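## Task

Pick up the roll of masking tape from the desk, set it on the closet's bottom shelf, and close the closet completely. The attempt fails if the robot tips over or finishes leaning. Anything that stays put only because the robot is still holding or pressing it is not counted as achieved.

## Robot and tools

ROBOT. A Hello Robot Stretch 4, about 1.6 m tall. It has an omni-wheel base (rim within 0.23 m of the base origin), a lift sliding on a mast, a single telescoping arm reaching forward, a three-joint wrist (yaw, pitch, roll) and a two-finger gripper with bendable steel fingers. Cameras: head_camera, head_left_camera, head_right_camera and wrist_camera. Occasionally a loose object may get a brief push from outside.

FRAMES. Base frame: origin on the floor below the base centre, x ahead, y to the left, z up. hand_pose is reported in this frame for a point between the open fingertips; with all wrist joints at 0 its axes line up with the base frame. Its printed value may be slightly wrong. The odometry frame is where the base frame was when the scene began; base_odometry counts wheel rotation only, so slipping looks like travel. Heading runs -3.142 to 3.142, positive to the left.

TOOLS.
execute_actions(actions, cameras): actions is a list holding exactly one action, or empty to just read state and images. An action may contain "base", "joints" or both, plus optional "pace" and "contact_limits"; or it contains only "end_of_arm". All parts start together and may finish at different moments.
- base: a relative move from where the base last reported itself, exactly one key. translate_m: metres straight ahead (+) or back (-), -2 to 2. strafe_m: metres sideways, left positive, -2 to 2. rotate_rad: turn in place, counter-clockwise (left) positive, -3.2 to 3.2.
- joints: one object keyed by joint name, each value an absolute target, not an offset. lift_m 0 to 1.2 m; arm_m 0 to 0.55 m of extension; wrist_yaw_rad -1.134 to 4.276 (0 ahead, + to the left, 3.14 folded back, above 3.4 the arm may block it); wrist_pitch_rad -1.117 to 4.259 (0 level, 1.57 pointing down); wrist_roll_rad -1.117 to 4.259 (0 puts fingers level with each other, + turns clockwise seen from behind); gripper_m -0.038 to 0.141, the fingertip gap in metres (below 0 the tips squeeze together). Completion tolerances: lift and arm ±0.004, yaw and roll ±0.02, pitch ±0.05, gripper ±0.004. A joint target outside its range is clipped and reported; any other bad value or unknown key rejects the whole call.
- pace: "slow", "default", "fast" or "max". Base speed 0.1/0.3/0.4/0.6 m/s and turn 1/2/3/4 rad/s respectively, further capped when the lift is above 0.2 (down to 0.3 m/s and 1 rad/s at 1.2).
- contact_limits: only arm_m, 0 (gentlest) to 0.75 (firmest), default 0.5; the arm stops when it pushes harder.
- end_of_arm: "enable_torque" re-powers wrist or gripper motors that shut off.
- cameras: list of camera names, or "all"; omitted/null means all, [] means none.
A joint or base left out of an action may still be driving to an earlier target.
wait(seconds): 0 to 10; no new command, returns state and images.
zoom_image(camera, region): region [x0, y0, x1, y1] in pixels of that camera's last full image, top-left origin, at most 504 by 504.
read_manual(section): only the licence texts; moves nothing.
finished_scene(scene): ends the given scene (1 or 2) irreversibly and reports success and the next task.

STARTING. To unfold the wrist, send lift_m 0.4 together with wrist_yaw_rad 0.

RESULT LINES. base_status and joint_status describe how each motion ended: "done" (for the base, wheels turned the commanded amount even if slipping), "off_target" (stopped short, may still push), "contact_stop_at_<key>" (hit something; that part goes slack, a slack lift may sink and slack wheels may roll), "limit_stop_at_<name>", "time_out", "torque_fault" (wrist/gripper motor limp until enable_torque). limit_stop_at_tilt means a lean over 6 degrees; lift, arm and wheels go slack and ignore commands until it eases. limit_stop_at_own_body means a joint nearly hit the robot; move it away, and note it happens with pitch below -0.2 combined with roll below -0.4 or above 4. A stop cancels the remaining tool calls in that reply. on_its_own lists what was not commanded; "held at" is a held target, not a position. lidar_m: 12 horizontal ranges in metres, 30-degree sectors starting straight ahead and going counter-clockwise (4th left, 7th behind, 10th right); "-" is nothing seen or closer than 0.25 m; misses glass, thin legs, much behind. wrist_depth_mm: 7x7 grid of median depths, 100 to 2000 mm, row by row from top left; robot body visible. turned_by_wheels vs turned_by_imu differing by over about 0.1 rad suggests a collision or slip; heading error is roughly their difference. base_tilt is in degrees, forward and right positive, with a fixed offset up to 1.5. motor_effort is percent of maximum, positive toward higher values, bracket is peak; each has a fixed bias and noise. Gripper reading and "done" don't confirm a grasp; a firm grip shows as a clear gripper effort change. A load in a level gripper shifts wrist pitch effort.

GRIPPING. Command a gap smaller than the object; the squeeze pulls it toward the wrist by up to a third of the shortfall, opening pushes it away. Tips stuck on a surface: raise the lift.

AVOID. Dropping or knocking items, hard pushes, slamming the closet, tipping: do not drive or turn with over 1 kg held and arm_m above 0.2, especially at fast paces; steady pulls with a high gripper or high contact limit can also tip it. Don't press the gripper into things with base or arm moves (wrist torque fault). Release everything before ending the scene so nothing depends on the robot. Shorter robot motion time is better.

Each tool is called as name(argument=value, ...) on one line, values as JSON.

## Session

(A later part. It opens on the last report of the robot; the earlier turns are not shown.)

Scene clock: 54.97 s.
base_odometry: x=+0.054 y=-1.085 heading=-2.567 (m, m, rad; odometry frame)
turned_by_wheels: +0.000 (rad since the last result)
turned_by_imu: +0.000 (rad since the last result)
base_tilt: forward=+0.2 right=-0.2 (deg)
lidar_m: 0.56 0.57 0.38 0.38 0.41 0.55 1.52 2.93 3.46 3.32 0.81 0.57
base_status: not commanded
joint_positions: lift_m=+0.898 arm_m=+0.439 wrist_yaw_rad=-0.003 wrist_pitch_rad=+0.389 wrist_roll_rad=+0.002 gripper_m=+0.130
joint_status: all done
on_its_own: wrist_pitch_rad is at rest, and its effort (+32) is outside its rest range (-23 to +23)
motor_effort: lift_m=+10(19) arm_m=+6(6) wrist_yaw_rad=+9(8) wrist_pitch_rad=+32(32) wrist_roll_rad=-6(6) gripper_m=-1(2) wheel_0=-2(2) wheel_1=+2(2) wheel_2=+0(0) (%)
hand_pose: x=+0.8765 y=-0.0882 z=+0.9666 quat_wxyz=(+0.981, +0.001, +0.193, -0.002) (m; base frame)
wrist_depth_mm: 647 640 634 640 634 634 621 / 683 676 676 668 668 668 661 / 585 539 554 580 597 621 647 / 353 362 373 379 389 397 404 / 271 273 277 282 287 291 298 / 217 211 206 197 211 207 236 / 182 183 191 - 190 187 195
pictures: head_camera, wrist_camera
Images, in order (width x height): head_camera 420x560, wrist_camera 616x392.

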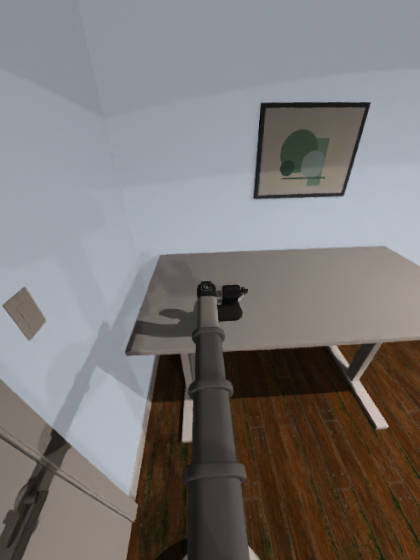

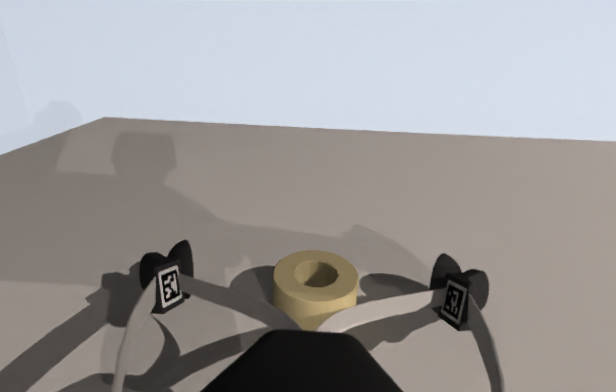

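Touching the desk; raise slightly and close.

execute_actions(actions=[{"joints":{"lift_m":0.908},"pace":"slow"}], cameras=[])

execute_actions(actions=[{"joints":{"gripper_m":0.01},"pace":"slow"}], cameras=["wrist_camera"])

execute_actions(actions=[{"joints":{"lift_m":0.97},"pace":"slow"}], cameras=["wrist_camera"])

Scene clock: 55.83 s.
base_odometry: x=+0.054 y=-1.085 heading=-2.567 (m, m, rad; odometry frame)
turned_by_wheels: +0.000 (rad since the last result)
turned_by_imu: +0.000 (rad since the last result)
base_tilt: forward=+0.3 right=-0.2 (deg)
lidar_m: 0.54 0.55 0.38 0.37 0.38 0.56 1.48 2.92 3.46 3.31 0.79 0.58
base_status: not commanded
joint_positions: lift_m=+0.908 arm_m=+0.439 wrist_yaw_rad=-0.001 wrist_pitch_rad=+0.398 wrist_roll_rad=+0.002 gripper_m=+0.130
joint_status: all done
motor_effort: lift_m=+21(23) arm_m=+6(6) wrist_yaw_rad=+3(8) wrist_pitch_rad=+5(32) wrist_roll_rad=-5(6) gripper_m=-2(0) wheel_0=-3(2) wheel_1=+2(2) wheel_2=+0(0) (%)
hand_pose: x=+0.8756 y=-0.0877 z=+0.9742 quat_wxyz=(+0.980, +0.001, +0.198, -0.001) (m; base frame)
wrist_depth_mm: 654 647 640 634 627 627 621 / 683 683 683 668 668 661 661 / 564 521 544 559 580 597 615 / 353 362 370 377 387 394 399 / 272 276 279 282 289 293 298 / 221 214 209 200 213 215 237 / 186 187 194 - 193 190 198
pictures: none
No camera images: the call's "cameras" was empty. Leave "cameras" out to get every camera's image.

Scene clock: 60.60 s.
base_odometry: x=+0.054 y=-1.085 heading=-2.567 (m, m, rad; odometry frame)
turned_by_wheels: +0.000 (rad since the last result)
turned_by_imu: +0.002 (rad since the last result)
base_tilt: forward=+0.3 right=-0.4 (deg)
lidar_m: 0.55 0.56 0.36 0.37 0.41 0.55 1.53 2.92 3.47 3.31 0.77 0.58
base_status: not commanded
joint_positions: lift_m=+0.908 arm_m=+0.439 wrist_yaw_rad=+0.000 wrist_pitch_rad=+0.402 wrist_roll_rad=+0.001 gripper_m=+0.010
joint_status: all done
motor_effort: lift_m=+20(21) arm_m=+6(6) wrist_yaw_rad=-2(13) wrist_pitch_rad=-5(8) wrist_roll_rad=-3(5) gripper_m=-20(20) wheel_0=+1(2) wheel_1=+2(1) wheel_2=+0(0) (%)
hand_pose: x=+0.8753 y=-0.0873 z=+0.9733 quat_wxyz=(+0.980, +0.000, +0.200, +0.000) (m; base frame)
wrist_depth_mm: 647 640 640 634 634 621 621 / 683 683 668 676 676 661 661 / 500 508 530 544 559 580 597 / 347 351 359 368 375 384 394 / 266 270 274 278 282 289 293 / 217 218 187 190 186 231 233 / 182 179 191 - 191 181 195
pictures: wrist_camera
Images, in order (width x height): wrist_camera 616x392.

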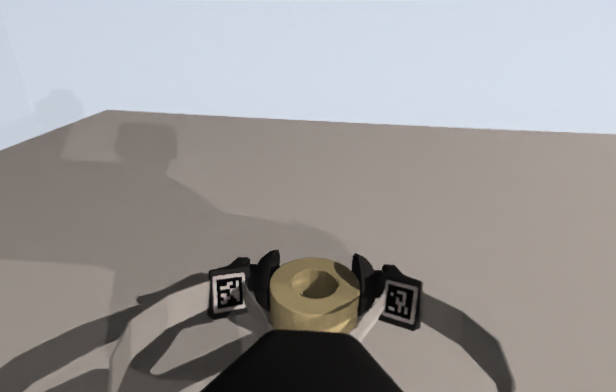

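Scene clock: 62.00 s.
base_odometry: x=+0.054 y=-1.085 heading=-2.567 (m, m, rad; odometry frame)
turned_by_wheels: +0.000 (rad since the last result)
turned_by_imu: +0.000 (rad since the last result)
base_tilt: forward=+0.2 right=-0.4 (deg)
lidar_m: 0.55 0.57 0.37 0.39 0.41 0.59 1.45 2.92 3.46 3.33 0.80 0.59
base_status: not commanded
joint_positions: lift_m=+0.970 arm_m=+0.439 wrist_yaw_rad=+0.000 wrist_pitch_rad=+0.402 wrist_roll_rad=+0.001 gripper_m=+0.010
joint_status: all done
motor_effort: lift_m=+23(23) arm_m=+6(6) wrist_yaw_rad=-2(2) wrist_pitch_rad=-6(6) wrist_roll_rad=-2(2) gripper_m=-16(18) wheel_0=+1(1) wheel_1=+2(2) wheel_2=+0(0) (%)
hand_pose: x=+0.8753 y=-0.0873 z=+1.0351 quat_wxyz=(+0.980, +0.000, +0.200, +0.000) (m; base frame)
wrist_depth_mm: 647 640 634 634 627 621 621 / 691 683 676 668 668 668 654 / 715 707 707 715 699 699 699 / 484 492 500 512 530 535 549 / 373 377 382 389 397 402 410 / 301 304 187 190 186 322 325 / 254 249 267 - 265 253 272
pictures: wrist_camera
Images, in order (width x height): wrist_camera 616x392.

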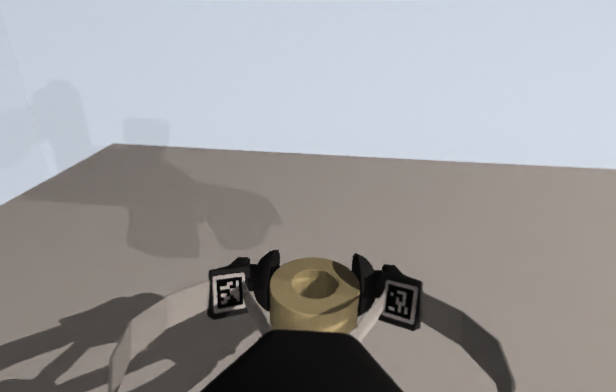

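execute_actions(actions=[{"base":{"strafe_m":-0.94},"joints":{"arm_m":0.0,"gripper_m":0.0}}], cameras=[])

execute_actions(actions=[{"base":{"translate_m":-1.4},"joints":{"lift_m":0.6}}], cameras=[])

execute_actions(actions=[{"base":{"rotate_rad":-3.105},"joints":{"lift_m":0.45}}], cameras=["head_camera","wrist_camera"])

Scene clock: 66.67 s.
base_odometry: x=-0.457 y=-0.296 heading=-2.567 (m, m, rad; odometry frame)
turned_by_wheels: +0.000 (rad since the last result)
turned_by_imu: -0.003 (rad since the last result)
base_tilt: forward=+0.3 right=-0.2 (deg)
lidar_m: 0.54 0.58 0.81 1.31 1.36 1.90 2.65 2.74 2.49 2.38 1.98 0.58
base_status: done
joint_positions: lift_m=+0.970 arm_m=+0.001 wrist_yaw_rad=+0.000 wrist_pitch_rad=+0.403 wrist_roll_rad=+0.001 gripper_m=+0.001
joint_status: all done
motor_effort: lift_m=+21(23) arm_m=-6(7) wrist_yaw_rad=+0(1) wrist_pitch_rad=-8(8) wrist_roll_rad=-3(3) gripper_m=-20(20) wheel_0=+0(8) wheel_1=-1(10) wheel_2=+0(2) (%)
hand_pose: x=+0.4374 y=-0.0874 z=+1.0351 quat_wxyz=(+0.980, +0.000, +0.200, +0.000) (m; base frame)
wrist_depth_mm: 1060 1060 1042 1042 1060 1042 1042 / 1118 1118 1118 1118 1118 1118 1098 / 699 723 750 768 866 1160 1182 / 492 496 508 521 530 1255 1255 / 413 399 389 392 399 427 1336 / 1499 1464 187 185 183 1430 1464 / 1397 1366 1430 - 1430 1366 1499
pictures: none
No camera images: the call's "cameras" was empty. Leave "cameras" out to get every camera's image.

Scene clock: 72.80 s.
base_odometry: x=+0.718 y=+0.465 heading=-2.567 (m, m, rad; odometry frame)
turned_by_wheels: +0.000 (rad since the last result)
turned_by_imu: +0.004 (rad since the last result)
base_tilt: forward=+0.0 right=-0.3 (deg)
lidar_m: 1.92 1.90 1.39 1.29 1.33 1.29 1.27 1.30 1.74 2.38 2.47 2.88
base_status: done
joint_positions: lift_m=+0.600 arm_m=+0.001 wrist_yaw_rad=+0.000 wrist_pitch_rad=+0.403 wrist_roll_rad=+0.001 gripper_m=+0.001
joint_status: all done
motor_effort: lift_m=+19(19) arm_m=-6(6) wrist_yaw_rad=+0(0) wrist_pitch_rad=-8(8) wrist_roll_rad=-2(2) gripper_m=-19(20) wheel_0=+0(6) wheel_1=+0(7) wheel_2=+0(12) (%)
hand_pose: x=+0.4374 y=-0.0874 z=+0.6653 quat_wxyz=(+0.980, +0.000, +0.200, +0.000) (m; base frame)
wrist_depth_mm: 1983 - - - - - - / - - - - - - - / - - - - - - - / 1808 1863 1863 1921 1983 1983 - / 1366 1430 1397 1464 1464 1499 1499 / 1118 1098 187 185 183 1205 1205 / 946 917 991 - 991 960 1008
pictures: none
No camera images: the call's "cameras" was empty. Leave "cameras" out to get every camera's image.

Scene clock: 75.63 s.
base_odometry: x=+0.718 y=+0.465 heading=+0.612 (m, m, rad; odometry frame)
turned_by_wheels: -3.105 (rad since the last result)
turned_by_imu: -3.142 (rad since the last result)
base_tilt: forward=+0.3 right=-0.3 (deg)
lidar_m: 1.28 1.29 2.48 2.39 2.49 2.90 2.29 1.88 1.38 1.28 1.37 1.29
base_status: done
joint_positions: lift_m=+0.450 arm_m=+0.001 wrist_yaw_rad=+0.000 wrist_pitch_rad=+0.403 wrist_roll_rad=+0.001 gripper_m=+0.001
joint_status: all done
motor_effort: lift_m=+18(19) arm_m=-6(7) wrist_yaw_rad=-1(1) wrist_pitch_rad=-8(7) wrist_roll_rad=-3(2) gripper_m=-21(21) wheel_0=+1(8) wheel_1=+1(6) wheel_2=+2(10) (%)
hand_pose: x=+0.4374 y=-0.0874 z=+0.5153 quat_wxyz=(+0.980, +0.000, +0.200, +0.000) (m; base frame)
wrist_depth_mm: 960 960 991 1661 1618 904 917 / 1025 1008 1042 1661 1661 976 1661 / 1098 1078 1118 1863 1808 1025 1708 / 1182 1182 1182 1537 1576 1060 1661 / 1118 1160 1160 1160 1205 1160 1205 / 904 878 187 185 185 976 976 / 768 750 798 - 798 768 820
pictures: head_camera, wrist_camera
Images, in order (width x height): head_camera 420x560, wrist_camera 616x392.

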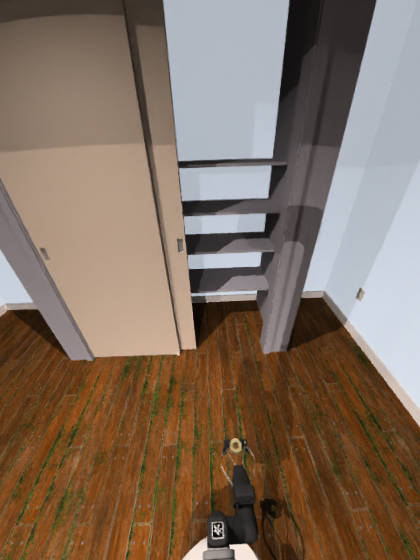

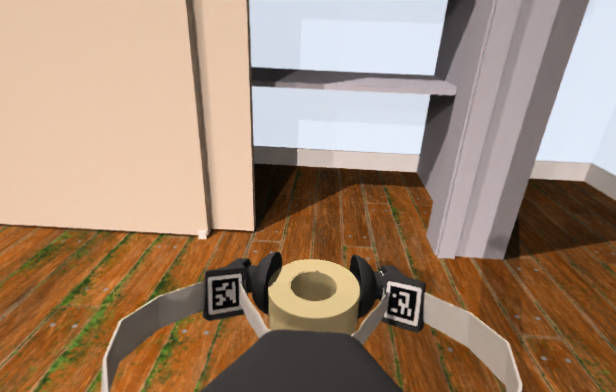

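execute_actions(actions=[{"base":{"translate_m":0.6},"joints":{"lift_m":0.56}}], cameras=["head_camera","wrist_camera"])

Scene clock: 79.27 s.
base_odometry: x=+1.209 y=+0.809 heading=+0.612 (m, m, rad; odometry frame)
turned_by_wheels: +0.000 (rad since the last result)
turned_by_imu: +0.000 (rad since the last result)
base_tilt: forward=+0.1 right=-0.1 (deg)
lidar_m: 0.67 0.69 0.94 2.38 2.48 3.41 3.40 1.92 1.38 1.29 0.89 0.77
base_status: done
joint_positions: lift_m=+0.560 arm_m=+0.001 wrist_yaw_rad=+0.000 wrist_pitch_rad=+0.403 wrist_roll_rad=+0.001 gripper_m=+0.001
joint_status: all done
motor_effort: lift_m=+21(23) arm_m=-6(6) wrist_yaw_rad=+0(1) wrist_pitch_rad=-7(7) wrist_roll_rad=-2(2) gripper_m=-19(21) wheel_0=+0(6) wheel_1=+1(8) wheel_2=-1(11) (%)
hand_pose: x=+0.4374 y=-0.0874 z=+0.6250 quat_wxyz=(+0.980, +0.000, +0.200, +0.000) (m; base frame)
wrist_depth_mm: 427 436 1060 1042 1042 1008 741 / 445 462 1118 1118 1098 1060 732 / 477 492 1042 1060 1098 1008 715 / 488 521 1308 1281 1255 854 715 / 525 564 1336 1336 1308 1060 564 / 559 597 187 185 183 904 564 / 609 661 699 - 931 878 549
pictures: head_camera, wrist_camera
Images, in order (width x height): head_camera 420x560, wrist_camera 616x392.

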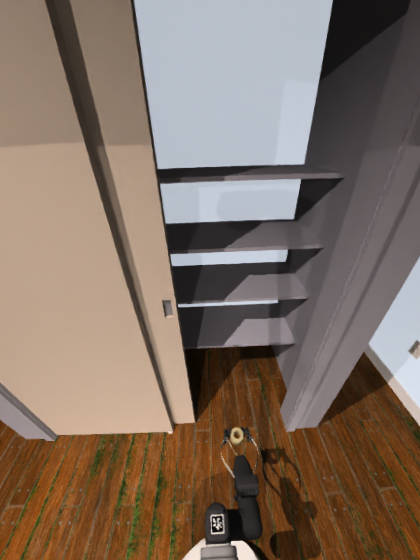

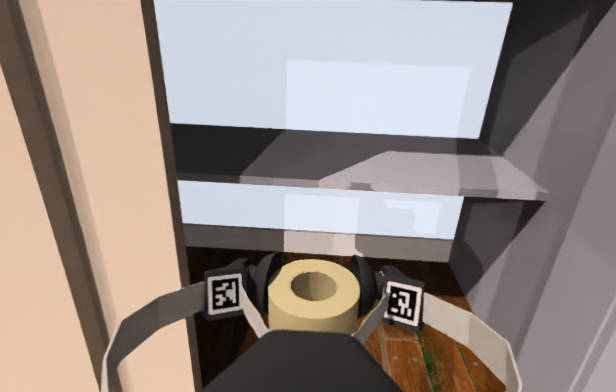

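execute_actions(actions=[{"base":{"translate_m":0.25},"joints":{"lift_m":0.5,"arm_m":0.25}}], cameras=["head_camera","wrist_camera"])

execute_actions(actions=[{"joints":{"arm_m":0.48}}], cameras=["head_camera","wrist_camera"])

Scene clock: 81.63 s.
base_odometry: x=+1.414 y=+0.953 heading=+0.612 (m, m, rad; odometry frame)
turned_by_wheels: +0.000 (rad since the last result)
turned_by_imu: +0.000 (rad since the last result)
base_tilt: forward=+0.3 right=-0.4 (deg)
lidar_m: 0.42 0.45 0.59 2.37 2.50 3.43 3.70 1.95 1.37 1.33 0.57 0.64
base_status: done
joint_positions: lift_m=+0.500 arm_m=+0.249 wrist_yaw_rad=+0.000 wrist_pitch_rad=+0.402 wrist_roll_rad=+0.001 gripper_m=+0.001
joint_status: all done
motor_effort: lift_m=+19(20) arm_m=+6(5) wrist_yaw_rad=-1(1) wrist_pitch_rad=-7(8) wrist_roll_rad=-2(2) gripper_m=-21(20) wheel_0=+3(7) wheel_1=+2(10) wheel_2=-1(10) (%)
hand_pose: x=+0.6853 y=-0.0874 z=+0.5654 quat_wxyz=(+0.980, +0.000, +0.200, +0.000) (m; base frame)
wrist_depth_mm: 603 597 585 574 574 564 559 / 640 634 621 615 609 597 591 / 683 676 661 654 640 640 634 / 535 544 559 569 574 591 603 / 410 418 424 427 436 445 452 / 336 325 186 185 185 357 362 / 798 788 778 - 312 306 312
pictures: head_camera, wrist_camera
Images, in order (width x height): head_camera 420x560, wrist_camera 616x392.

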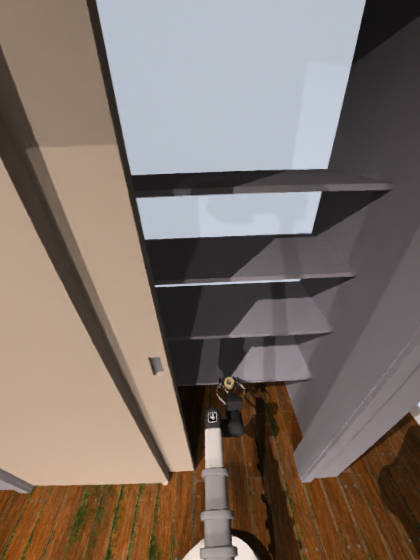

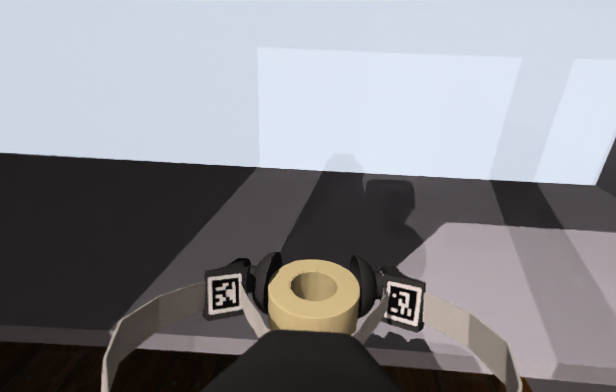

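Scene clock: 83.43 s.
base_odometry: x=+1.414 y=+0.953 heading=+0.612 (m, m, rad; odometry frame)
turned_by_wheels: +0.000 (rad since the last result)
turned_by_imu: +0.001 (rad since the last result)
base_tilt: forward=+0.4 right=-0.1 (deg)
lidar_m: 0.48 0.45 0.56 2.38 2.47 3.44 3.70 1.91 1.37 1.33 0.56 0.63
base_status: not commanded
joint_positions: lift_m=+0.500 arm_m=+0.479 wrist_yaw_rad=+0.000 wrist_pitch_rad=+0.402 wrist_roll_rad=+0.001 gripper_m=+0.001
joint_status: all done
motor_effort: lift_m=+18(18) arm_m=+6(6) wrist_yaw_rad=-1(1) wrist_pitch_rad=-7(6) wrist_roll_rad=-2(2) gripper_m=-20(20) wheel_0=+2(3) wheel_1=+3(2) wheel_2=-2(2) (%)
hand_pose: x=+0.9152 y=-0.0874 z=+0.5654 quat_wxyz=(+0.980, +0.000, +0.200, +0.000) (m; base frame)
wrist_depth_mm: 379 377 373 368 364 359 355 / 407 399 397 392 387 382 377 / 433 430 421 415 413 404 399 / 466 462 452 449 442 436 430 / 413 415 424 430 439 445 445 / 334 324 187 185 185 355 362 / 283 276 294 - 294 281 300
pictures: head_camera, wrist_camera
Images, in order (width x height): head_camera 420x560, wrist_camera 616x392.

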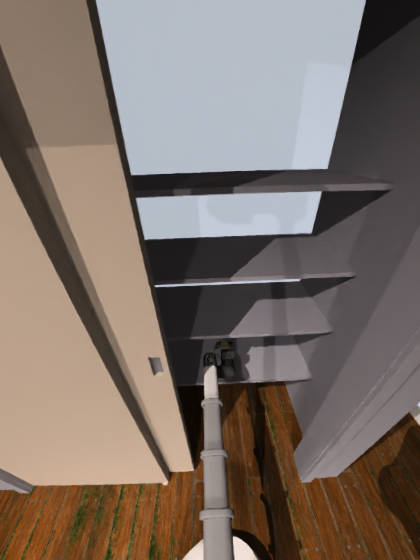

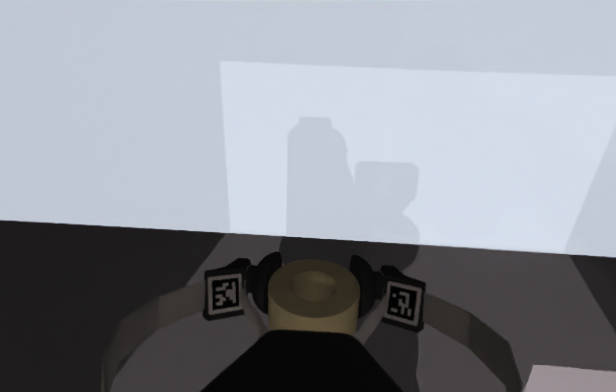

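execute_actions(actions=[{"joints":{"lift_m":0.425},"pace":"slow"}], cameras=["wrist_camera"])

Scene clock: 85.03 s.
base_odometry: x=+1.414 y=+0.953 heading=+0.612 (m, m, rad; odometry frame)
turned_by_wheels: +0.000 (rad since the last result)
turned_by_imu: +0.000 (rad since the last result)
base_tilt: forward=+0.3 right=-0.1 (deg)
lidar_m: 0.46 0.44 0.55 2.38 2.48 3.40 3.71 1.91 1.39 1.32 0.58 0.66
base_status: not commanded
joint_positions: lift_m=+0.425 arm_m=+0.479 wrist_yaw_rad=+0.000 wrist_pitch_rad=+0.402 wrist_roll_rad=+0.001 gripper_m=+0.001
joint_status: all done
motor_effort: lift_m=+18(19) arm_m=+6(6) wrist_yaw_rad=+0(0) wrist_pitch_rad=-7(7) wrist_roll_rad=-2(2) gripper_m=-19(20) wheel_0=+2(3) wheel_1=+3(2) wheel_2=-2(2) (%)
hand_pose: x=+0.9152 y=-0.0874 z=+0.4904 quat_wxyz=(+0.980, +0.000, +0.200, +0.000) (m; base frame)
wrist_depth_mm: 382 377 373 368 364 359 357 / 410 402 397 392 387 382 379 / 436 430 424 415 415 407 402 / 368 375 382 392 402 407 418 / 285 287 291 296 300 306 314 / 230 224 187 185 185 245 248 / 195 190 203 - 202 194 207
pictures: wrist_camera
Images, in order (width x height): wrist_camera 616x392.

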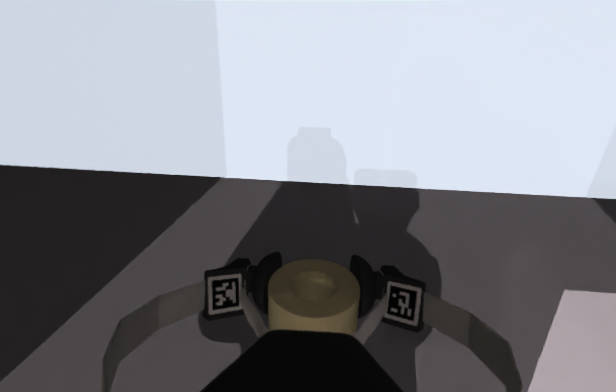

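execute_actions(actions=[{"joints":{"lift_m":0.415},"pace":"slow"}], cameras=[])

execute_actions(actions=[{"joints":{"gripper_m":0.11}}], cameras=["wrist_camera"])

execute_actions(actions=[{"joints":{"lift_m":0.45}}], cameras=[])

execute_actions(actions=[{"base":{"translate_m":-0.5},"joints":{"arm_m":0.0,"gripper_m":0.0}}], cameras=["wrist_camera","head_camera"])

Scene clock: 85.87 s.
base_odometry: x=+1.414 y=+0.953 heading=+0.612 (m, m, rad; odometry frame)
turned_by_wheels: +0.000 (rad since the last result)
turned_by_imu: +0.000 (rad since the last result)
base_tilt: forward=+0.3 right=-0.4 (deg)
lidar_m: 0.46 0.46 0.57 2.37 2.49 3.44 3.69 1.92 1.36 1.32 0.58 0.66
base_status: not commanded
joint_positions: lift_m=+0.415 arm_m=+0.479 wrist_yaw_rad=+0.000 wrist_pitch_rad=+0.402 wrist_roll_rad=+0.001 gripper_m=+0.001
joint_status: all done
motor_effort: lift_m=+17(21) arm_m=+6(6) wrist_yaw_rad=+0(0) wrist_pitch_rad=-7(7) wrist_roll_rad=-2(2) gripper_m=-21(22) wheel_0=+3(3) wheel_1=+2(2) wheel_2=-2(2) (%)
hand_pose: x=+0.9152 y=-0.0874 z=+0.4804 quat_wxyz=(+0.980, +0.000, +0.200, +0.000) (m; base frame)
wrist_depth_mm: 379 377 373 368 366 362 359 / 407 402 397 392 387 384 377 / 427 427 421 415 413 407 402 / 345 353 359 366 377 384 392 / 266 268 273 278 283 289 291 / 216 211 187 186 185 230 234 / 183 179 191 - 190 182 195
pictures: none
No camera images: the call's "cameras" was empty. Leave "cameras" out to get every camera's image.

Scene clock: 87.80 s.
base_odometry: x=+1.414 y=+0.953 heading=+0.612 (m, m, rad; odometry frame)
turned_by_wheels: +0.000 (rad since the last result)
turned_by_imu: +0.000 (rad since the last result)
base_tilt: forward=+0.4 right=-0.1 (deg)
lidar_m: 0.49 0.44 0.58 2.37 2.48 3.41 3.71 1.92 1.35 1.32 0.57 0.65
base_status: not commanded
joint_positions: lift_m=+0.415 arm_m=+0.479 wrist_yaw_rad=-0.003 wrist_pitch_rad=+0.398 wrist_roll_rad=+0.001 gripper_m=+0.110
joint_status: all done
motor_effort: lift_m=+17(18) arm_m=+6(6) wrist_yaw_rad=+9(9) wrist_pitch_rad=+6(6) wrist_roll_rad=-2(3) gripper_m=-2(22) wheel_0=+1(2) wheel_1=+2(3) wheel_2=-2(2) (%)
hand_pose: x=+0.9155 y=-0.0883 z=+0.4816 quat_wxyz=(+0.980, +0.001, +0.198, -0.002) (m; base frame)
wrist_depth_mm: 379 377 370 368 364 362 357 / 407 399 394 392 387 384 379 / 430 427 424 415 410 407 404 / 355 364 373 377 389 397 407 / 272 276 279 285 290 296 301 / 220 224 204 198 213 228 239 / 186 182 195 - 195 191 199
pictures: wrist_camera
Images, in order (width x height): wrist_camera 616x392.

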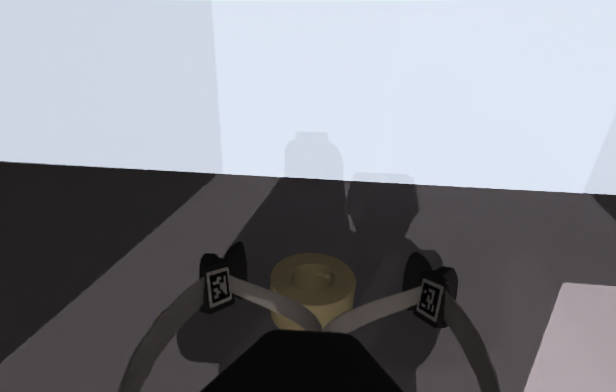

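Scene clock: 88.77 s.
base_odometry: x=+1.414 y=+0.953 heading=+0.612 (m, m, rad; odometry frame)
turned_by_wheels: +0.000 (rad since the last result)
turned_by_imu: +0.000 (rad since the last result)
base_tilt: forward=+0.3 right=-0.2 (deg)
lidar_m: 0.48 0.46 0.57 2.36 2.46 3.38 3.68 1.90 1.35 1.32 0.59 0.65
base_status: not commanded
joint_positions: lift_m=+0.450 arm_m=+0.479 wrist_yaw_rad=+0.000 wrist_pitch_rad=+0.402 wrist_roll_rad=+0.001 gripper_m=+0.110
joint_status: all done
motor_effort: lift_m=+22(25) arm_m=+6(6) wrist_yaw_rad=+1(9) wrist_pitch_rad=-5(6) wrist_roll_rad=-2(2) gripper_m=-1(3) wheel_0=+2(1) wheel_1=+2(2) wheel_2=-1(1) (%)
hand_pose: x=+0.9153 y=-0.0875 z=+0.5152 quat_wxyz=(+0.980, +0.000, +0.200, +0.000) (m; base frame)
wrist_depth_mm: 382 377 370 366 364 359 357 / 407 399 394 392 387 382 377 / 436 430 421 415 413 410 402 / 427 433 439 433 430 427 424 / 327 329 336 340 345 353 359 / 265 258 251 247 256 271 286 / 223 222 233 - 233 229 238
pictures: none
No camera images: the call's "cameras" was empty. Leave "cameras" out to get every camera's image.

Scene clock: 91.93 s.
base_odometry: x=+1.005 y=+0.666 heading=+0.612 (m, m, rad; odometry frame)
turned_by_wheels: +0.000 (rad since the last result)
turned_by_imu: +0.001 (rad since the last result)
base_tilt: forward=+0.3 right=-0.3 (deg)
lidar_m: 0.94 0.93 1.29 2.36 2.48 3.24 3.17 1.88 1.36 1.28 1.38 0.99
base_status: done
joint_positions: lift_m=+0.450 arm_m=+0.001 wrist_yaw_rad=+0.000 wrist_pitch_rad=+0.402 wrist_roll_rad=+0.001 gripper_m=+0.000
joint_status: all done
motor_effort: lift_m=+21(22) arm_m=-6(8) wrist_yaw_rad=+0(1) wrist_pitch_rad=-6(7) wrist_roll_rad=-2(2) gripper_m=-3(6) wheel_0=-1(7) wheel_1=-1(6) wheel_2=+1(13) (%)
hand_pose: x=+0.4374 y=-0.0875 z=+0.5151 quat_wxyz=(+0.980, +0.000, +0.200, +0.000) (m; base frame)
wrist_depth_mm: 634 640 1255 1308 1255 1160 580 / 661 683 991 1281 1308 1042 603 / 715 723 768 1464 1430 1008 634 / 768 768 831 1499 1537 1078 676 / 831 842 891 1160 1182 831 723 / 891 891 183 193 184 831 809 / 768 741 768 - 788 778 820
pictures: head_camera, wrist_camera
Images, in order (width x height): head_camera 420x560, wrist_camera 616x392.

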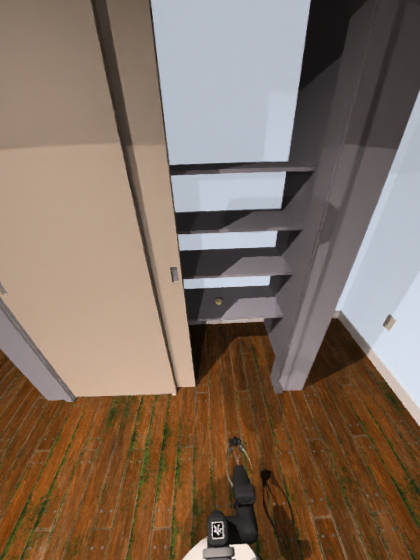

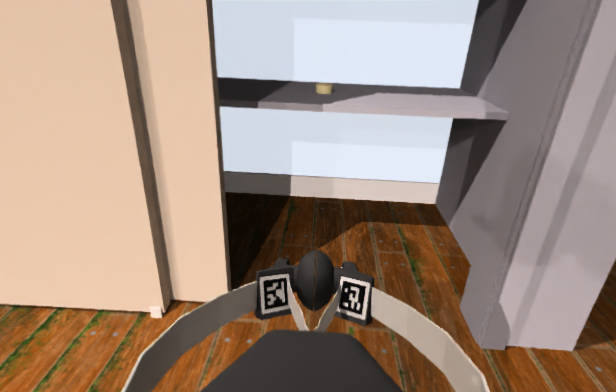

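execute_actions(actions=[{"base":{"strafe_m":0.22},"joints":{"arm_m":0.2,"lift_m":0.838,"wrist_roll_rad":1.57,"wrist_pitch_rad":0.0}}], cameras=["wrist_camera"])

Scene clock: 94.60 s.
base_odometry: x=+0.878 y=+0.846 heading=+0.612 (m, m, rad; odometry frame)
turned_by_wheels: +0.000 (rad since the last result)
turned_by_imu: +0.001 (rad since the last result)
base_tilt: forward=+0.4 right=-0.5 (deg)
lidar_m: 0.88 0.92 1.24 2.15 2.27 3.12 3.11 2.20 1.58 1.51 1.25 1.07
base_status: done
joint_positions: lift_m=+0.838 arm_m=+0.199 wrist_yaw_rad=+0.000 wrist_pitch_rad=+0.003 wrist_roll_rad=+1.570 gripper_m=+0.000
joint_status: all done
motor_effort: lift_m=+22(23) arm_m=+6(4) wrist_yaw_rad=-1(1) wrist_pitch_rad=-7(13) wrist_roll_rad=+0(2) gripper_m=-5(7) wheel_0=+0(9) wheel_1=-1(11) wheel_2=+1(1) (%)
hand_pose: x=+0.6583 y=-0.0874 z=+1.0153 quat_wxyz=(+0.708, +0.707, +0.001, -0.001) (m; base frame)
wrist_depth_mm: 1205 931 1205 1205 1205 1205 891 / 1229 946 1205 1205 1205 1205 917 / 1229 976 1205 1205 1205 1229 904 / 1229 917 1229 1205 1229 1182 891 / 535 535 535 530 530 525 525 / 517 535 183 192 185 525 525 / 492 492 488 - 484 480 484
pictures: wrist_camera
Images, in order (width x height): wrist_camera 616x392.

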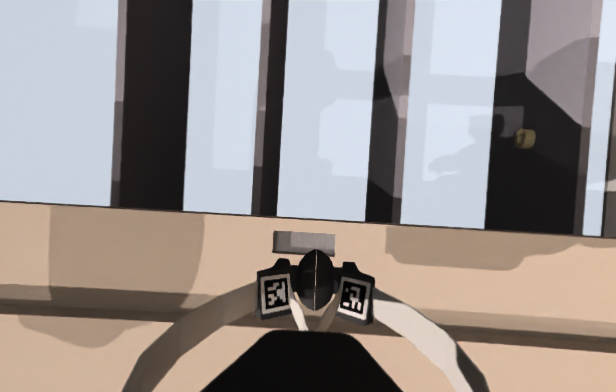

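execute_actions(actions=[{"base":{"strafe_m":0.037},"joints":{"arm_m":0.44}}], cameras=["wrist_camera"])

Scene clock: 96.53 s.
base_odometry: x=+0.857 y=+0.876 heading=+0.612 (m, m, rad; odometry frame)
turned_by_wheels: +0.000 (rad since the last result)
turned_by_imu: +0.001 (rad since the last result)
base_tilt: forward=+0.3 right=-0.4 (deg)
lidar_m: 0.85 0.93 1.26 2.12 2.23 3.06 3.15 2.24 1.67 1.54 1.26 1.12
base_status: done
joint_positions: lift_m=+0.838 arm_m=+0.439 wrist_yaw_rad=+0.000 wrist_pitch_rad=+0.002 wrist_roll_rad=+1.570 gripper_m=+0.000
joint_status: all done
motor_effort: lift_m=+22(22) arm_m=+6(6) wrist_yaw_rad=-1(0) wrist_pitch_rad=-7(7) wrist_roll_rad=+0(1) gripper_m=-6(7) wheel_0=+0(9) wheel_1=+3(7) wheel_2=+0(2) (%)
hand_pose: x=+0.8983 y=-0.0874 z=+1.0154 quat_wxyz=(+0.708, +0.707, +0.001, -0.001) (m; base frame)
wrist_depth_mm: 621 820 976 960 878 946 842 / 627 842 976 960 831 960 831 / 640 842 976 960 809 976 820 / 290 289 289 309 591 960 778 / 290 289 289 298 286 286 286 / 291 290 184 191 185 286 286 / 291 277 290 - 287 287 286
pictures: wrist_camera
Images, in order (width x height): wrist_camera 616x392.

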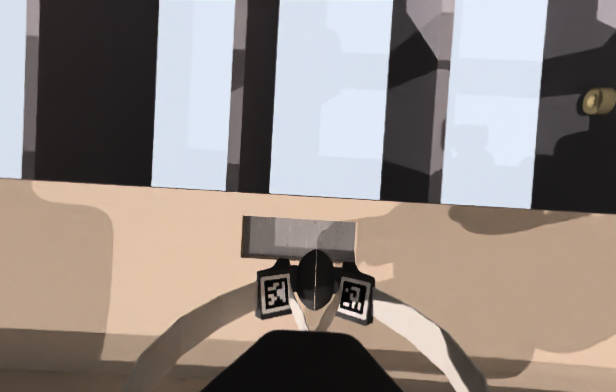

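execute_actions(actions=[{"base":{"strafe_m":-0.017},"joints":{"arm_m":0.47}}], cameras=[])

execute_actions(actions=[{"joints":{"arm_m":0.55},"contact_limits":{"arm_m":0.15},"pace":"slow"}], cameras=["wrist_camera"])

Scene clock: 97.47 s.
base_odometry: x=+0.867 y=+0.862 heading=+0.612 (m, m, rad; odometry frame)
turned_by_wheels: +0.000 (rad since the last result)
turned_by_imu: +0.000 (rad since the last result)
base_tilt: forward=+0.3 right=-0.2 (deg)
lidar_m: 0.89 0.93 1.26 2.14 2.25 3.07 3.14 2.21 1.62 1.54 1.25 1.09
base_status: done
joint_positions: lift_m=+0.838 arm_m=+0.469 wrist_yaw_rad=+0.000 wrist_pitch_rad=+0.002 wrist_roll_rad=+1.570 gripper_m=+0.000
joint_status: all done
motor_effort: lift_m=+23(22) arm_m=+6(5) wrist_yaw_rad=-1(1) wrist_pitch_rad=-7(7) wrist_roll_rad=+0(1) gripper_m=-6(4) wheel_0=+1(9) wheel_1=-1(4) wheel_2=+0(1) (%)
hand_pose: x=+0.9283 y=-0.0874 z=+1.0154 quat_wxyz=(+0.708, +0.707, +0.001, -0.001) (m; base frame)
wrist_depth_mm: 597 809 931 946 891 917 831 / 603 831 946 946 831 946 831 / 580 842 946 931 809 931 831 / 535 798 750 946 768 931 809 / 259 259 258 256 255 255 253 / 259 259 184 193 184 255 254 / 260 259 258 - 256 256 255
pictures: none
No camera images: the call's "cameras" was empty. Leave "cameras" out to get every camera's image.

Scene clock: 98.87 s.
base_odometry: x=+0.866 y=+0.862 heading=+0.612 (m, m, rad; odometry frame)
turned_by_wheels: +0.000 (rad since the last result)
turned_by_imu: +0.002 (rad since the last result)
base_tilt: forward=+0.3 right=-0.4 (deg)
lidar_m: 0.87 0.93 1.28 2.14 2.24 3.10 3.15 2.20 1.61 1.51 1.25 1.12
base_status: not commanded
joint_positions: lift_m=+0.838 arm_m=+0.506 wrist_yaw_rad=-0.005 wrist_pitch_rad=+0.002 wrist_roll_rad=+1.570 gripper_m=+0.000
joint_status: arm_m contact_stop (moved +0.037 of +0.081)
joint sent to its limit — the command would take arm_m past its upper limit, so that joint was sent only as far as its limit.
on_its_own: arm_m is slack since a contact_stop (your +0.550 is given up); wrist_yaw_rad is at rest, and its effort (+15) is outside its rest range (-13 to +13)
motor_effort: lift_m=+22(22) arm_m=+0(16) wrist_yaw_rad=+15(19) wrist_pitch_rad=-7(7) wrist_roll_rad=+0(0) gripper_m=-3(5) wheel_0=+6(6) wheel_1=+2(4) wheel_2=-4(5) (%)
contact_limits: arm_m 0.15
hand_pose: x=+0.9650 y=-0.0889 z=+1.0154 quat_wxyz=(+0.708, +0.707, -0.001, -0.003) (m; base frame)
wrist_depth_mm: 564 831 904 904 878 878 842 / 580 831 691 891 842 891 831 / 580 854 723 891 798 891 820 / 535 809 621 904 778 904 798 / 224 223 223 223 221 220 221 / 224 224 183 203 186 222 221 / 225 225 224 - 223 223 222
pictures: wrist_camera
Images, in order (width x height): wrist_camera 616x392.

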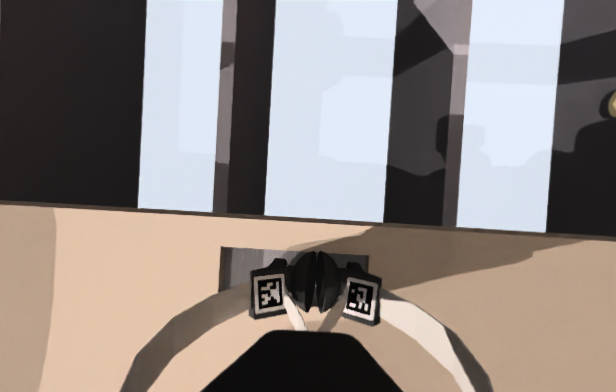

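execute_actions(actions=[{"base":{"strafe_m":-0.35},"joints":{"arm_m":0.503},"pace":"slow"}], cameras=["wrist_camera","head_camera"])

Scene clock: 103.60 s.
base_odometry: x=+1.067 y=+0.576 heading=+0.612 (m, m, rad; odometry frame)
turned_by_wheels: +0.000 (rad since the last result)
turned_by_imu: +0.002 (rad since the last result)
base_tilt: forward=+0.2 right=-0.4 (deg)
lidar_m: 0.93 0.96 1.30 2.49 2.60 3.24 2.67 1.72 1.23 1.20 1.27 0.90
base_status: done
joint_positions: lift_m=+0.838 arm_m=+0.503 wrist_yaw_rad=-0.005 wrist_pitch_rad=+0.002 wrist_roll_rad=+1.570 gripper_m=+0.000
joint_status: all done
on_its_own: wrist_yaw_rad is at rest, and its effort (+14) is outside its rest range (-13 to +13)
motor_effort: lift_m=+22(22) arm_m=-1(4) wrist_yaw_rad=+14(18) wrist_pitch_rad=-6(6) wrist_roll_rad=+0(0) gripper_m=-3(6) wheel_0=+8(13) wheel_1=+0(5) wheel_2=-4(3) (%)
hand_pose: x=+0.9621 y=-0.0889 z=+1.0154 quat_wxyz=(+0.708, +0.707, -0.001, -0.003) (m; base frame)
wrist_depth_mm: 564 732 661 715 654 634 676 / 569 842 691 891 831 891 820 / 580 854 732 904 798 891 820 / 530 809 621 917 768 891 820 / 224 224 223 222 220 220 220 / 224 224 183 202 186 221 221 / 225 224 224 - 223 222 222
pictures: head_camera, wrist_camera
Images, in order (width x height): head_camera 420x560, wrist_camera 616x392.

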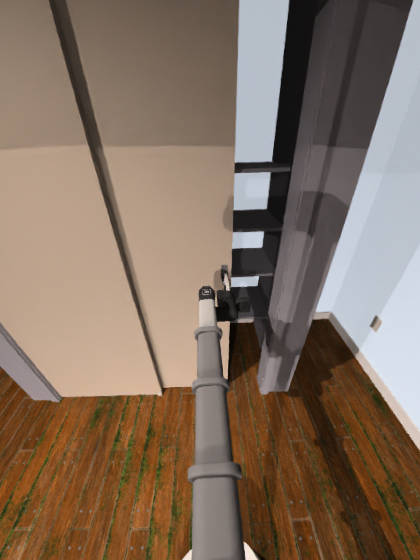

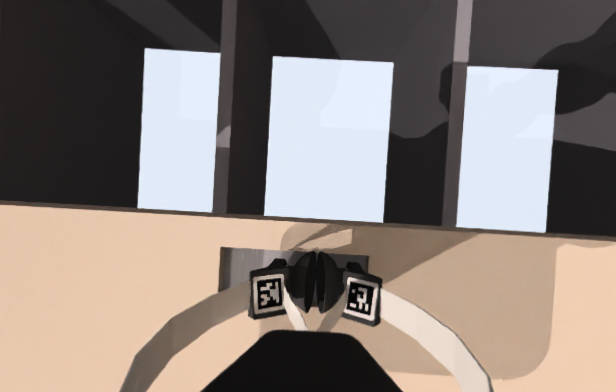

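execute_actions(actions=[{"base":{"strafe_m":-0.11},"joints":{"arm_m":0.503},"pace":"slow"}], cameras=["wrist_camera","head_camera"])

Scene clock: 105.90 s.
base_odometry: x=+1.131 y=+0.486 heading=+0.613 (m, m, rad; odometry frame)
turned_by_wheels: +0.000 (rad since the last result)
turned_by_imu: +0.001 (rad since the last result)
base_tilt: forward=+0.3 right=-0.2 (deg)
lidar_m: 0.93 1.00 1.26 2.60 2.70 3.26 3.18 1.61 1.12 1.07 1.16 0.88
base_status: done
joint_positions: lift_m=+0.838 arm_m=+0.503 wrist_yaw_rad=-0.007 wrist_pitch_rad=+0.002 wrist_roll_rad=+1.570 gripper_m=+0.000
joint_status: all done
on_its_own: wrist_yaw_rad is at rest, and its effort (+19) is outside its rest range (-13 to +13)
motor_effort: lift_m=+21(22) arm_m=+0(4) wrist_yaw_rad=+19(23) wrist_pitch_rad=-7(7) wrist_roll_rad=+1(0) gripper_m=-2(4) wheel_0=+7(17) wheel_1=+1(4) wheel_2=-4(4) (%)
hand_pose: x=+0.9617 y=-0.0894 z=+1.0154 quat_wxyz=(+0.708, +0.707, -0.002, -0.003) (m; base frame)
wrist_depth_mm: 504 263 253 243 236 231 227 / 574 750 615 699 621 591 627 / 580 854 723 917 798 891 809 / 530 809 621 904 768 891 809 / 223 224 223 221 220 220 220 / 224 224 183 202 185 221 220 / 224 224 224 - 222 221 221
pictures: head_camera, wrist_camera
Images, in order (width x height): head_camera 420x560, wrist_camera 616x392.

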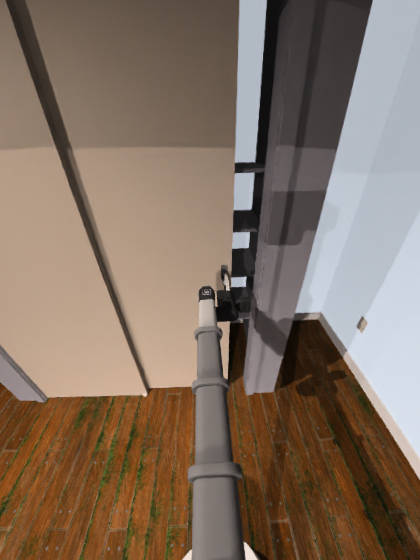

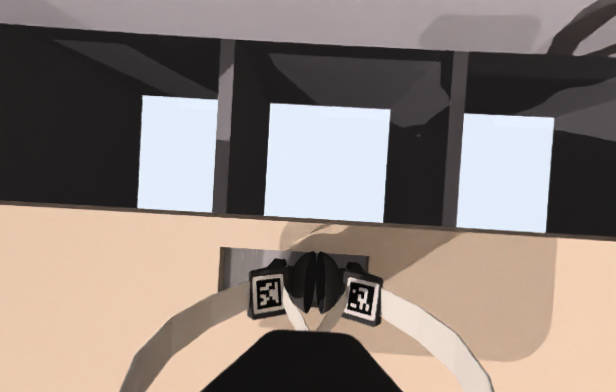

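Like the ~0.11-open view.

execute_actions(actions=[{"base":{"strafe_m":-0.11},"joints":{"arm_m":0.503},"pace":"slow"}], cameras=["wrist_camera","head_camera"])

Scene clock: 108.20 s.
base_odometry: x=+1.193 y=+0.396 heading=+0.613 (m, m, rad; odometry frame)
turned_by_wheels: +0.000 (rad since the last result)
turned_by_imu: +0.001 (rad since the last result)
base_tilt: forward=+0.3 right=-0.1 (deg)
lidar_m: 0.87 0.97 1.29 2.70 2.82 3.24 3.17 1.43 1.03 0.96 1.01 0.88
base_status: done
joint_positions: lift_m=+0.838 arm_m=+0.503 wrist_yaw_rad=-0.008 wrist_pitch_rad=+0.002 wrist_roll_rad=+1.570 gripper_m=+0.000
joint_status: all done
on_its_own: wrist_yaw_rad is at rest, and its effort (+21) is outside its rest range (-13 to +13)
motor_effort: lift_m=+22(22) arm_m=+2(3) wrist_yaw_rad=+21(26) wrist_pitch_rad=-7(6) wrist_roll_rad=+0(0) gripper_m=-2(1) wheel_0=+9(18) wheel_1=+3(2) wheel_2=-6(8) (%)
hand_pose: x=+0.9615 y=-0.0896 z=+1.0154 quat_wxyz=(+0.708, +0.707, -0.002, -0.004) (m; base frame)
wrist_depth_mm: 156 156 155 155 154 154 154 / 143 142 142 141 141 140 140 / 143 142 142 141 141 141 140 / 224 223 221 237 155 155 155 / 223 222 221 220 220 220 220 / 224 223 183 202 185 221 220 / 224 224 222 - 221 220 221
pictures: head_camera, wrist_camera
Images, in order (width x height): head_camera 420x560, wrist_camera 616x392.

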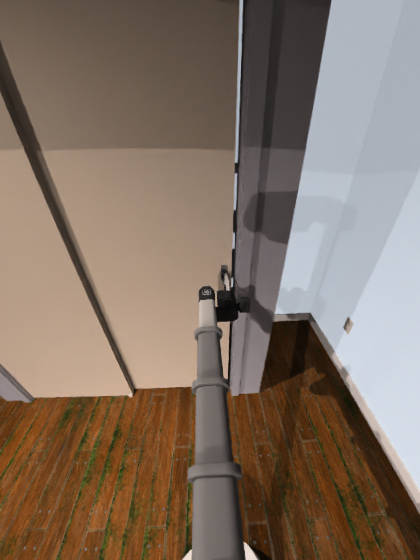

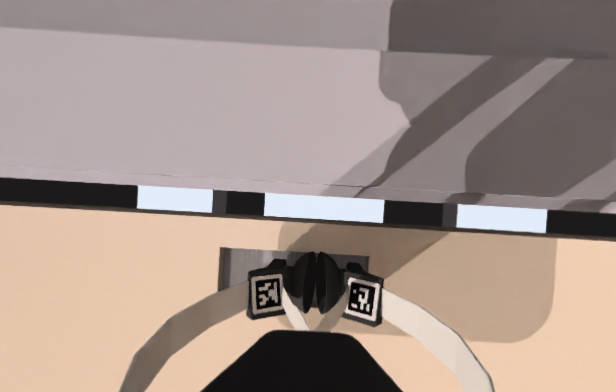

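execute_actions(actions=[{"base":{"strafe_m":-0.03},"joints":{"arm_m":0.503},"pace":"slow"}], cameras=["wrist_camera","head_camera"])

Scene clock: 109.57 s.
base_odometry: x=+1.210 y=+0.371 heading=+0.615 (m, m, rad; odometry frame)
turned_by_wheels: +0.002 (rad since the last result)
turned_by_imu: +0.003 (rad since the last result)
base_tilt: forward=+0.3 right=-0.2 (deg)
lidar_m: 0.85 0.97 1.29 2.75 2.87 3.22 2.71 1.41 0.95 0.93 1.03 0.90
base_status: done
joint_positions: lift_m=+0.838 arm_m=+0.502 wrist_yaw_rad=+0.003 wrist_pitch_rad=+0.002 wrist_roll_rad=+1.570 gripper_m=+0.000
joint_status: all done
motor_effort: lift_m=+22(22) arm_m=+3(2) wrist_yaw_rad=-9(22) wrist_pitch_rad=-7(7) wrist_roll_rad=+0(0) gripper_m=-2(2) wheel_0=+21(21) wheel_1=+9(10) wheel_2=-4(7) (%)
hand_pose: x=+0.9622 y=-0.0865 z=+1.0154 quat_wxyz=(+0.708, +0.707, +0.002, +0.000) (m; base frame)
wrist_depth_mm: 153 152 152 151 151 150 150 / 140 153 153 152 151 151 151 / 141 140 139 139 139 138 138 / 141 141 140 140 139 139 138 / 221 221 220 202 220 154 218 / 224 222 183 200 184 220 220 / 224 224 222 - 222 220 220
pictures: head_camera, wrist_camera
Images, in order (width x height): head_camera 420x560, wrist_camera 616x392.

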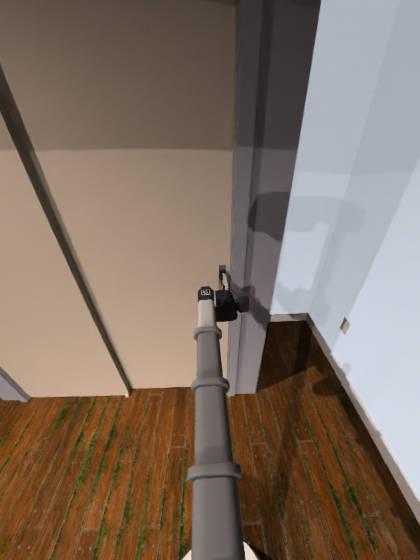

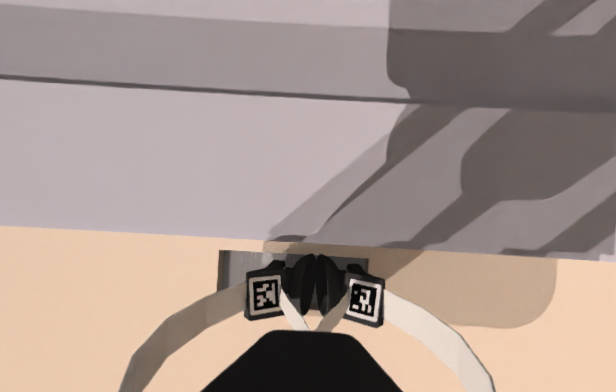

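execute_actions(actions=[{"base":{"strafe_m":0.015},"joints":{"arm_m":0.505,"wrist_yaw_rad":-0.1},"pace":"slow"}], cameras=["wrist_camera"])

Scene clock: 110.80 s.
base_odometry: x=+1.201 y=+0.384 heading=+0.619 (m, m, rad; odometry frame)
turned_by_wheels: +0.004 (rad since the last result)
turned_by_imu: +0.005 (rad since the last result)
base_tilt: forward=+0.2 right=-0.2 (deg)
lidar_m: 0.87 0.96 1.30 2.73 2.85 3.23 2.70 1.39 1.01 0.94 1.01 0.91
base_status: done
joint_positions: lift_m=+0.838 arm_m=+0.504 wrist_yaw_rad=-0.079 wrist_pitch_rad=+0.002 wrist_roll_rad=+1.570 gripper_m=+0.000
joint_status: wrist_yaw_rad off_target (ended at -0.079, target -0.100); the others done
on_its_own: wrist_yaw_rad is at rest, and its effort (-61) is outside its rest range (-13 to +13)
motor_effort: lift_m=+22(22) arm_m=+7(9) wrist_yaw_rad=-61(87) wrist_pitch_rad=-7(6) wrist_roll_rad=+0(0) gripper_m=-5(5) wheel_0=+16(23) wheel_1=+14(23) wheel_2=+17(14) (%)
hand_pose: x=+0.9554 y=-0.1099 z=+1.0154 quat_wxyz=(+0.707, +0.706, -0.027, -0.029) (m; base frame)
wrist_depth_mm: 166 166 165 165 164 164 164 / 151 151 165 164 164 163 163 / 150 150 149 149 148 148 148 / 149 149 149 148 148 148 147 / 227 226 227 225 225 224 224 / 226 225 182 202 187 224 223 / 224 224 224 - 223 222 222
pictures: wrist_camera
Images, in order (width x height): wrist_camera 616x392.

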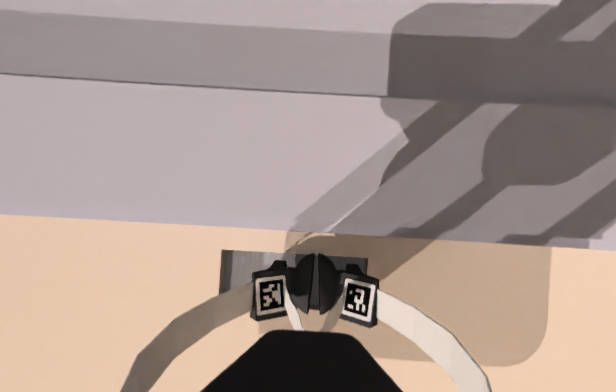

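It is blocked while pushing hard, so the door is probably at its stop. Releasing.

execute_actions(actions=[{"joints":{"wrist_yaw_rad":-0.04},"pace":"slow"}], cameras=[])

execute_actions(actions=[{"joints":{"arm_m":0.15}}], cameras=["head_camera","wrist_camera"])

Scene clock: 111.40 s.
base_odometry: x=+1.201 y=+0.383 heading=+0.617 (m, m, rad; odometry frame)
turned_by_wheels: -0.002 (rad since the last result)
turned_by_imu: -0.002 (rad since the last result)
base_tilt: forward=+0.2 right=-0.4 (deg)
lidar_m: 0.86 0.97 1.28 2.68 2.84 3.21 2.69 1.41 0.98 0.95 1.01 0.91
base_status: not commanded
joint_positions: lift_m=+0.838 arm_m=+0.504 wrist_yaw_rad=-0.041 wrist_pitch_rad=+0.002 wrist_roll_rad=+1.570 gripper_m=+0.000
joint_status: all done
motor_effort: lift_m=+22(22) arm_m=+7(7) wrist_yaw_rad=+3(57) wrist_pitch_rad=-7(7) wrist_roll_rad=+0(0) gripper_m=-4(7) wheel_0=+9(15) wheel_1=+8(13) wheel_2=+3(17) (%)
hand_pose: x=+0.9594 y=-0.0992 z=+1.0154 quat_wxyz=(+0.707, +0.707, -0.014, -0.015) (m; base frame)
wrist_depth_mm: 161 160 160 160 160 159 158 / 146 146 160 159 159 158 158 / 146 146 145 145 145 144 144 / 146 146 145 145 145 144 144 / 224 224 224 223 223 221 222 / 224 224 184 203 185 222 221 / 224 223 223 - 222 221 221
pictures: none
No camera images: the call's "cameras" was empty. Leave "cameras" out to get every camera's image.

Scene clock: 113.57 s.
base_odometry: x=+1.201 y=+0.383 heading=+0.616 (m, m, rad; odometry frame)
turned_by_wheels: -0.001 (rad since the last result)
turned_by_imu: +0.000 (rad since the last result)
base_tilt: forward=+0.2 right=-0.4 (deg)
lidar_m: 0.89 0.98 1.31 2.73 2.81 3.24 2.66 1.42 1.02 0.93 1.03 0.90
base_status: not commanded
joint_positions: lift_m=+0.838 arm_m=+0.151 wrist_yaw_rad=-0.040 wrist_pitch_rad=+0.003 wrist_roll_rad=+1.570 gripper_m=+0.000
joint_status: all done
motor_effort: lift_m=+22(22) arm_m=-6(8) wrist_yaw_rad=+0(13) wrist_pitch_rad=-7(7) wrist_roll_rad=+0(0) gripper_m=-6(7) wheel_0=+2(10) wheel_1=+4(8) wheel_2=+2(3) (%)
hand_pose: x=+0.6068 y=-0.0989 z=+1.0153 quat_wxyz=(+0.707, +0.707, -0.013, -0.015) (m; base frame)
wrist_depth_mm: 1281 1281 1281 1281 1281 1308 1281 / 521 521 517 517 517 512 512 / 521 517 517 517 512 512 517 / 504 504 504 500 500 496 496 / 580 580 580 580 574 580 569 / 580 580 184 191 185 569 574 / 580 580 580 - 574 574 574
pictures: head_camera, wrist_camera
Images, in order (width x height): head_camera 420x560, wrist_camera 616x392.

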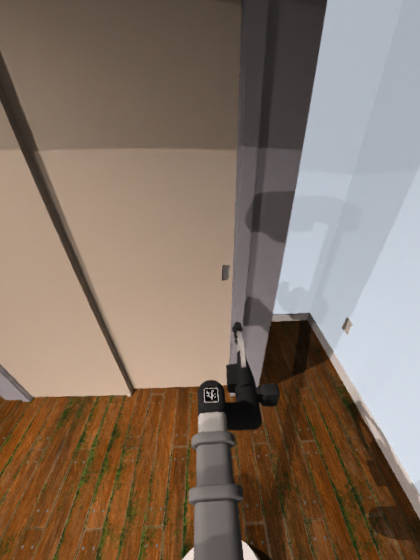

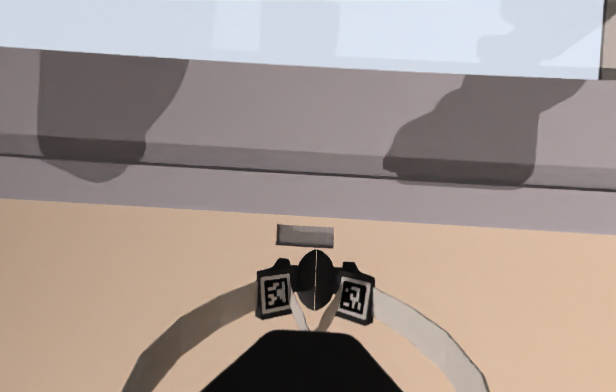

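finished_scene(scene=2)

The scene is finished: the task was done.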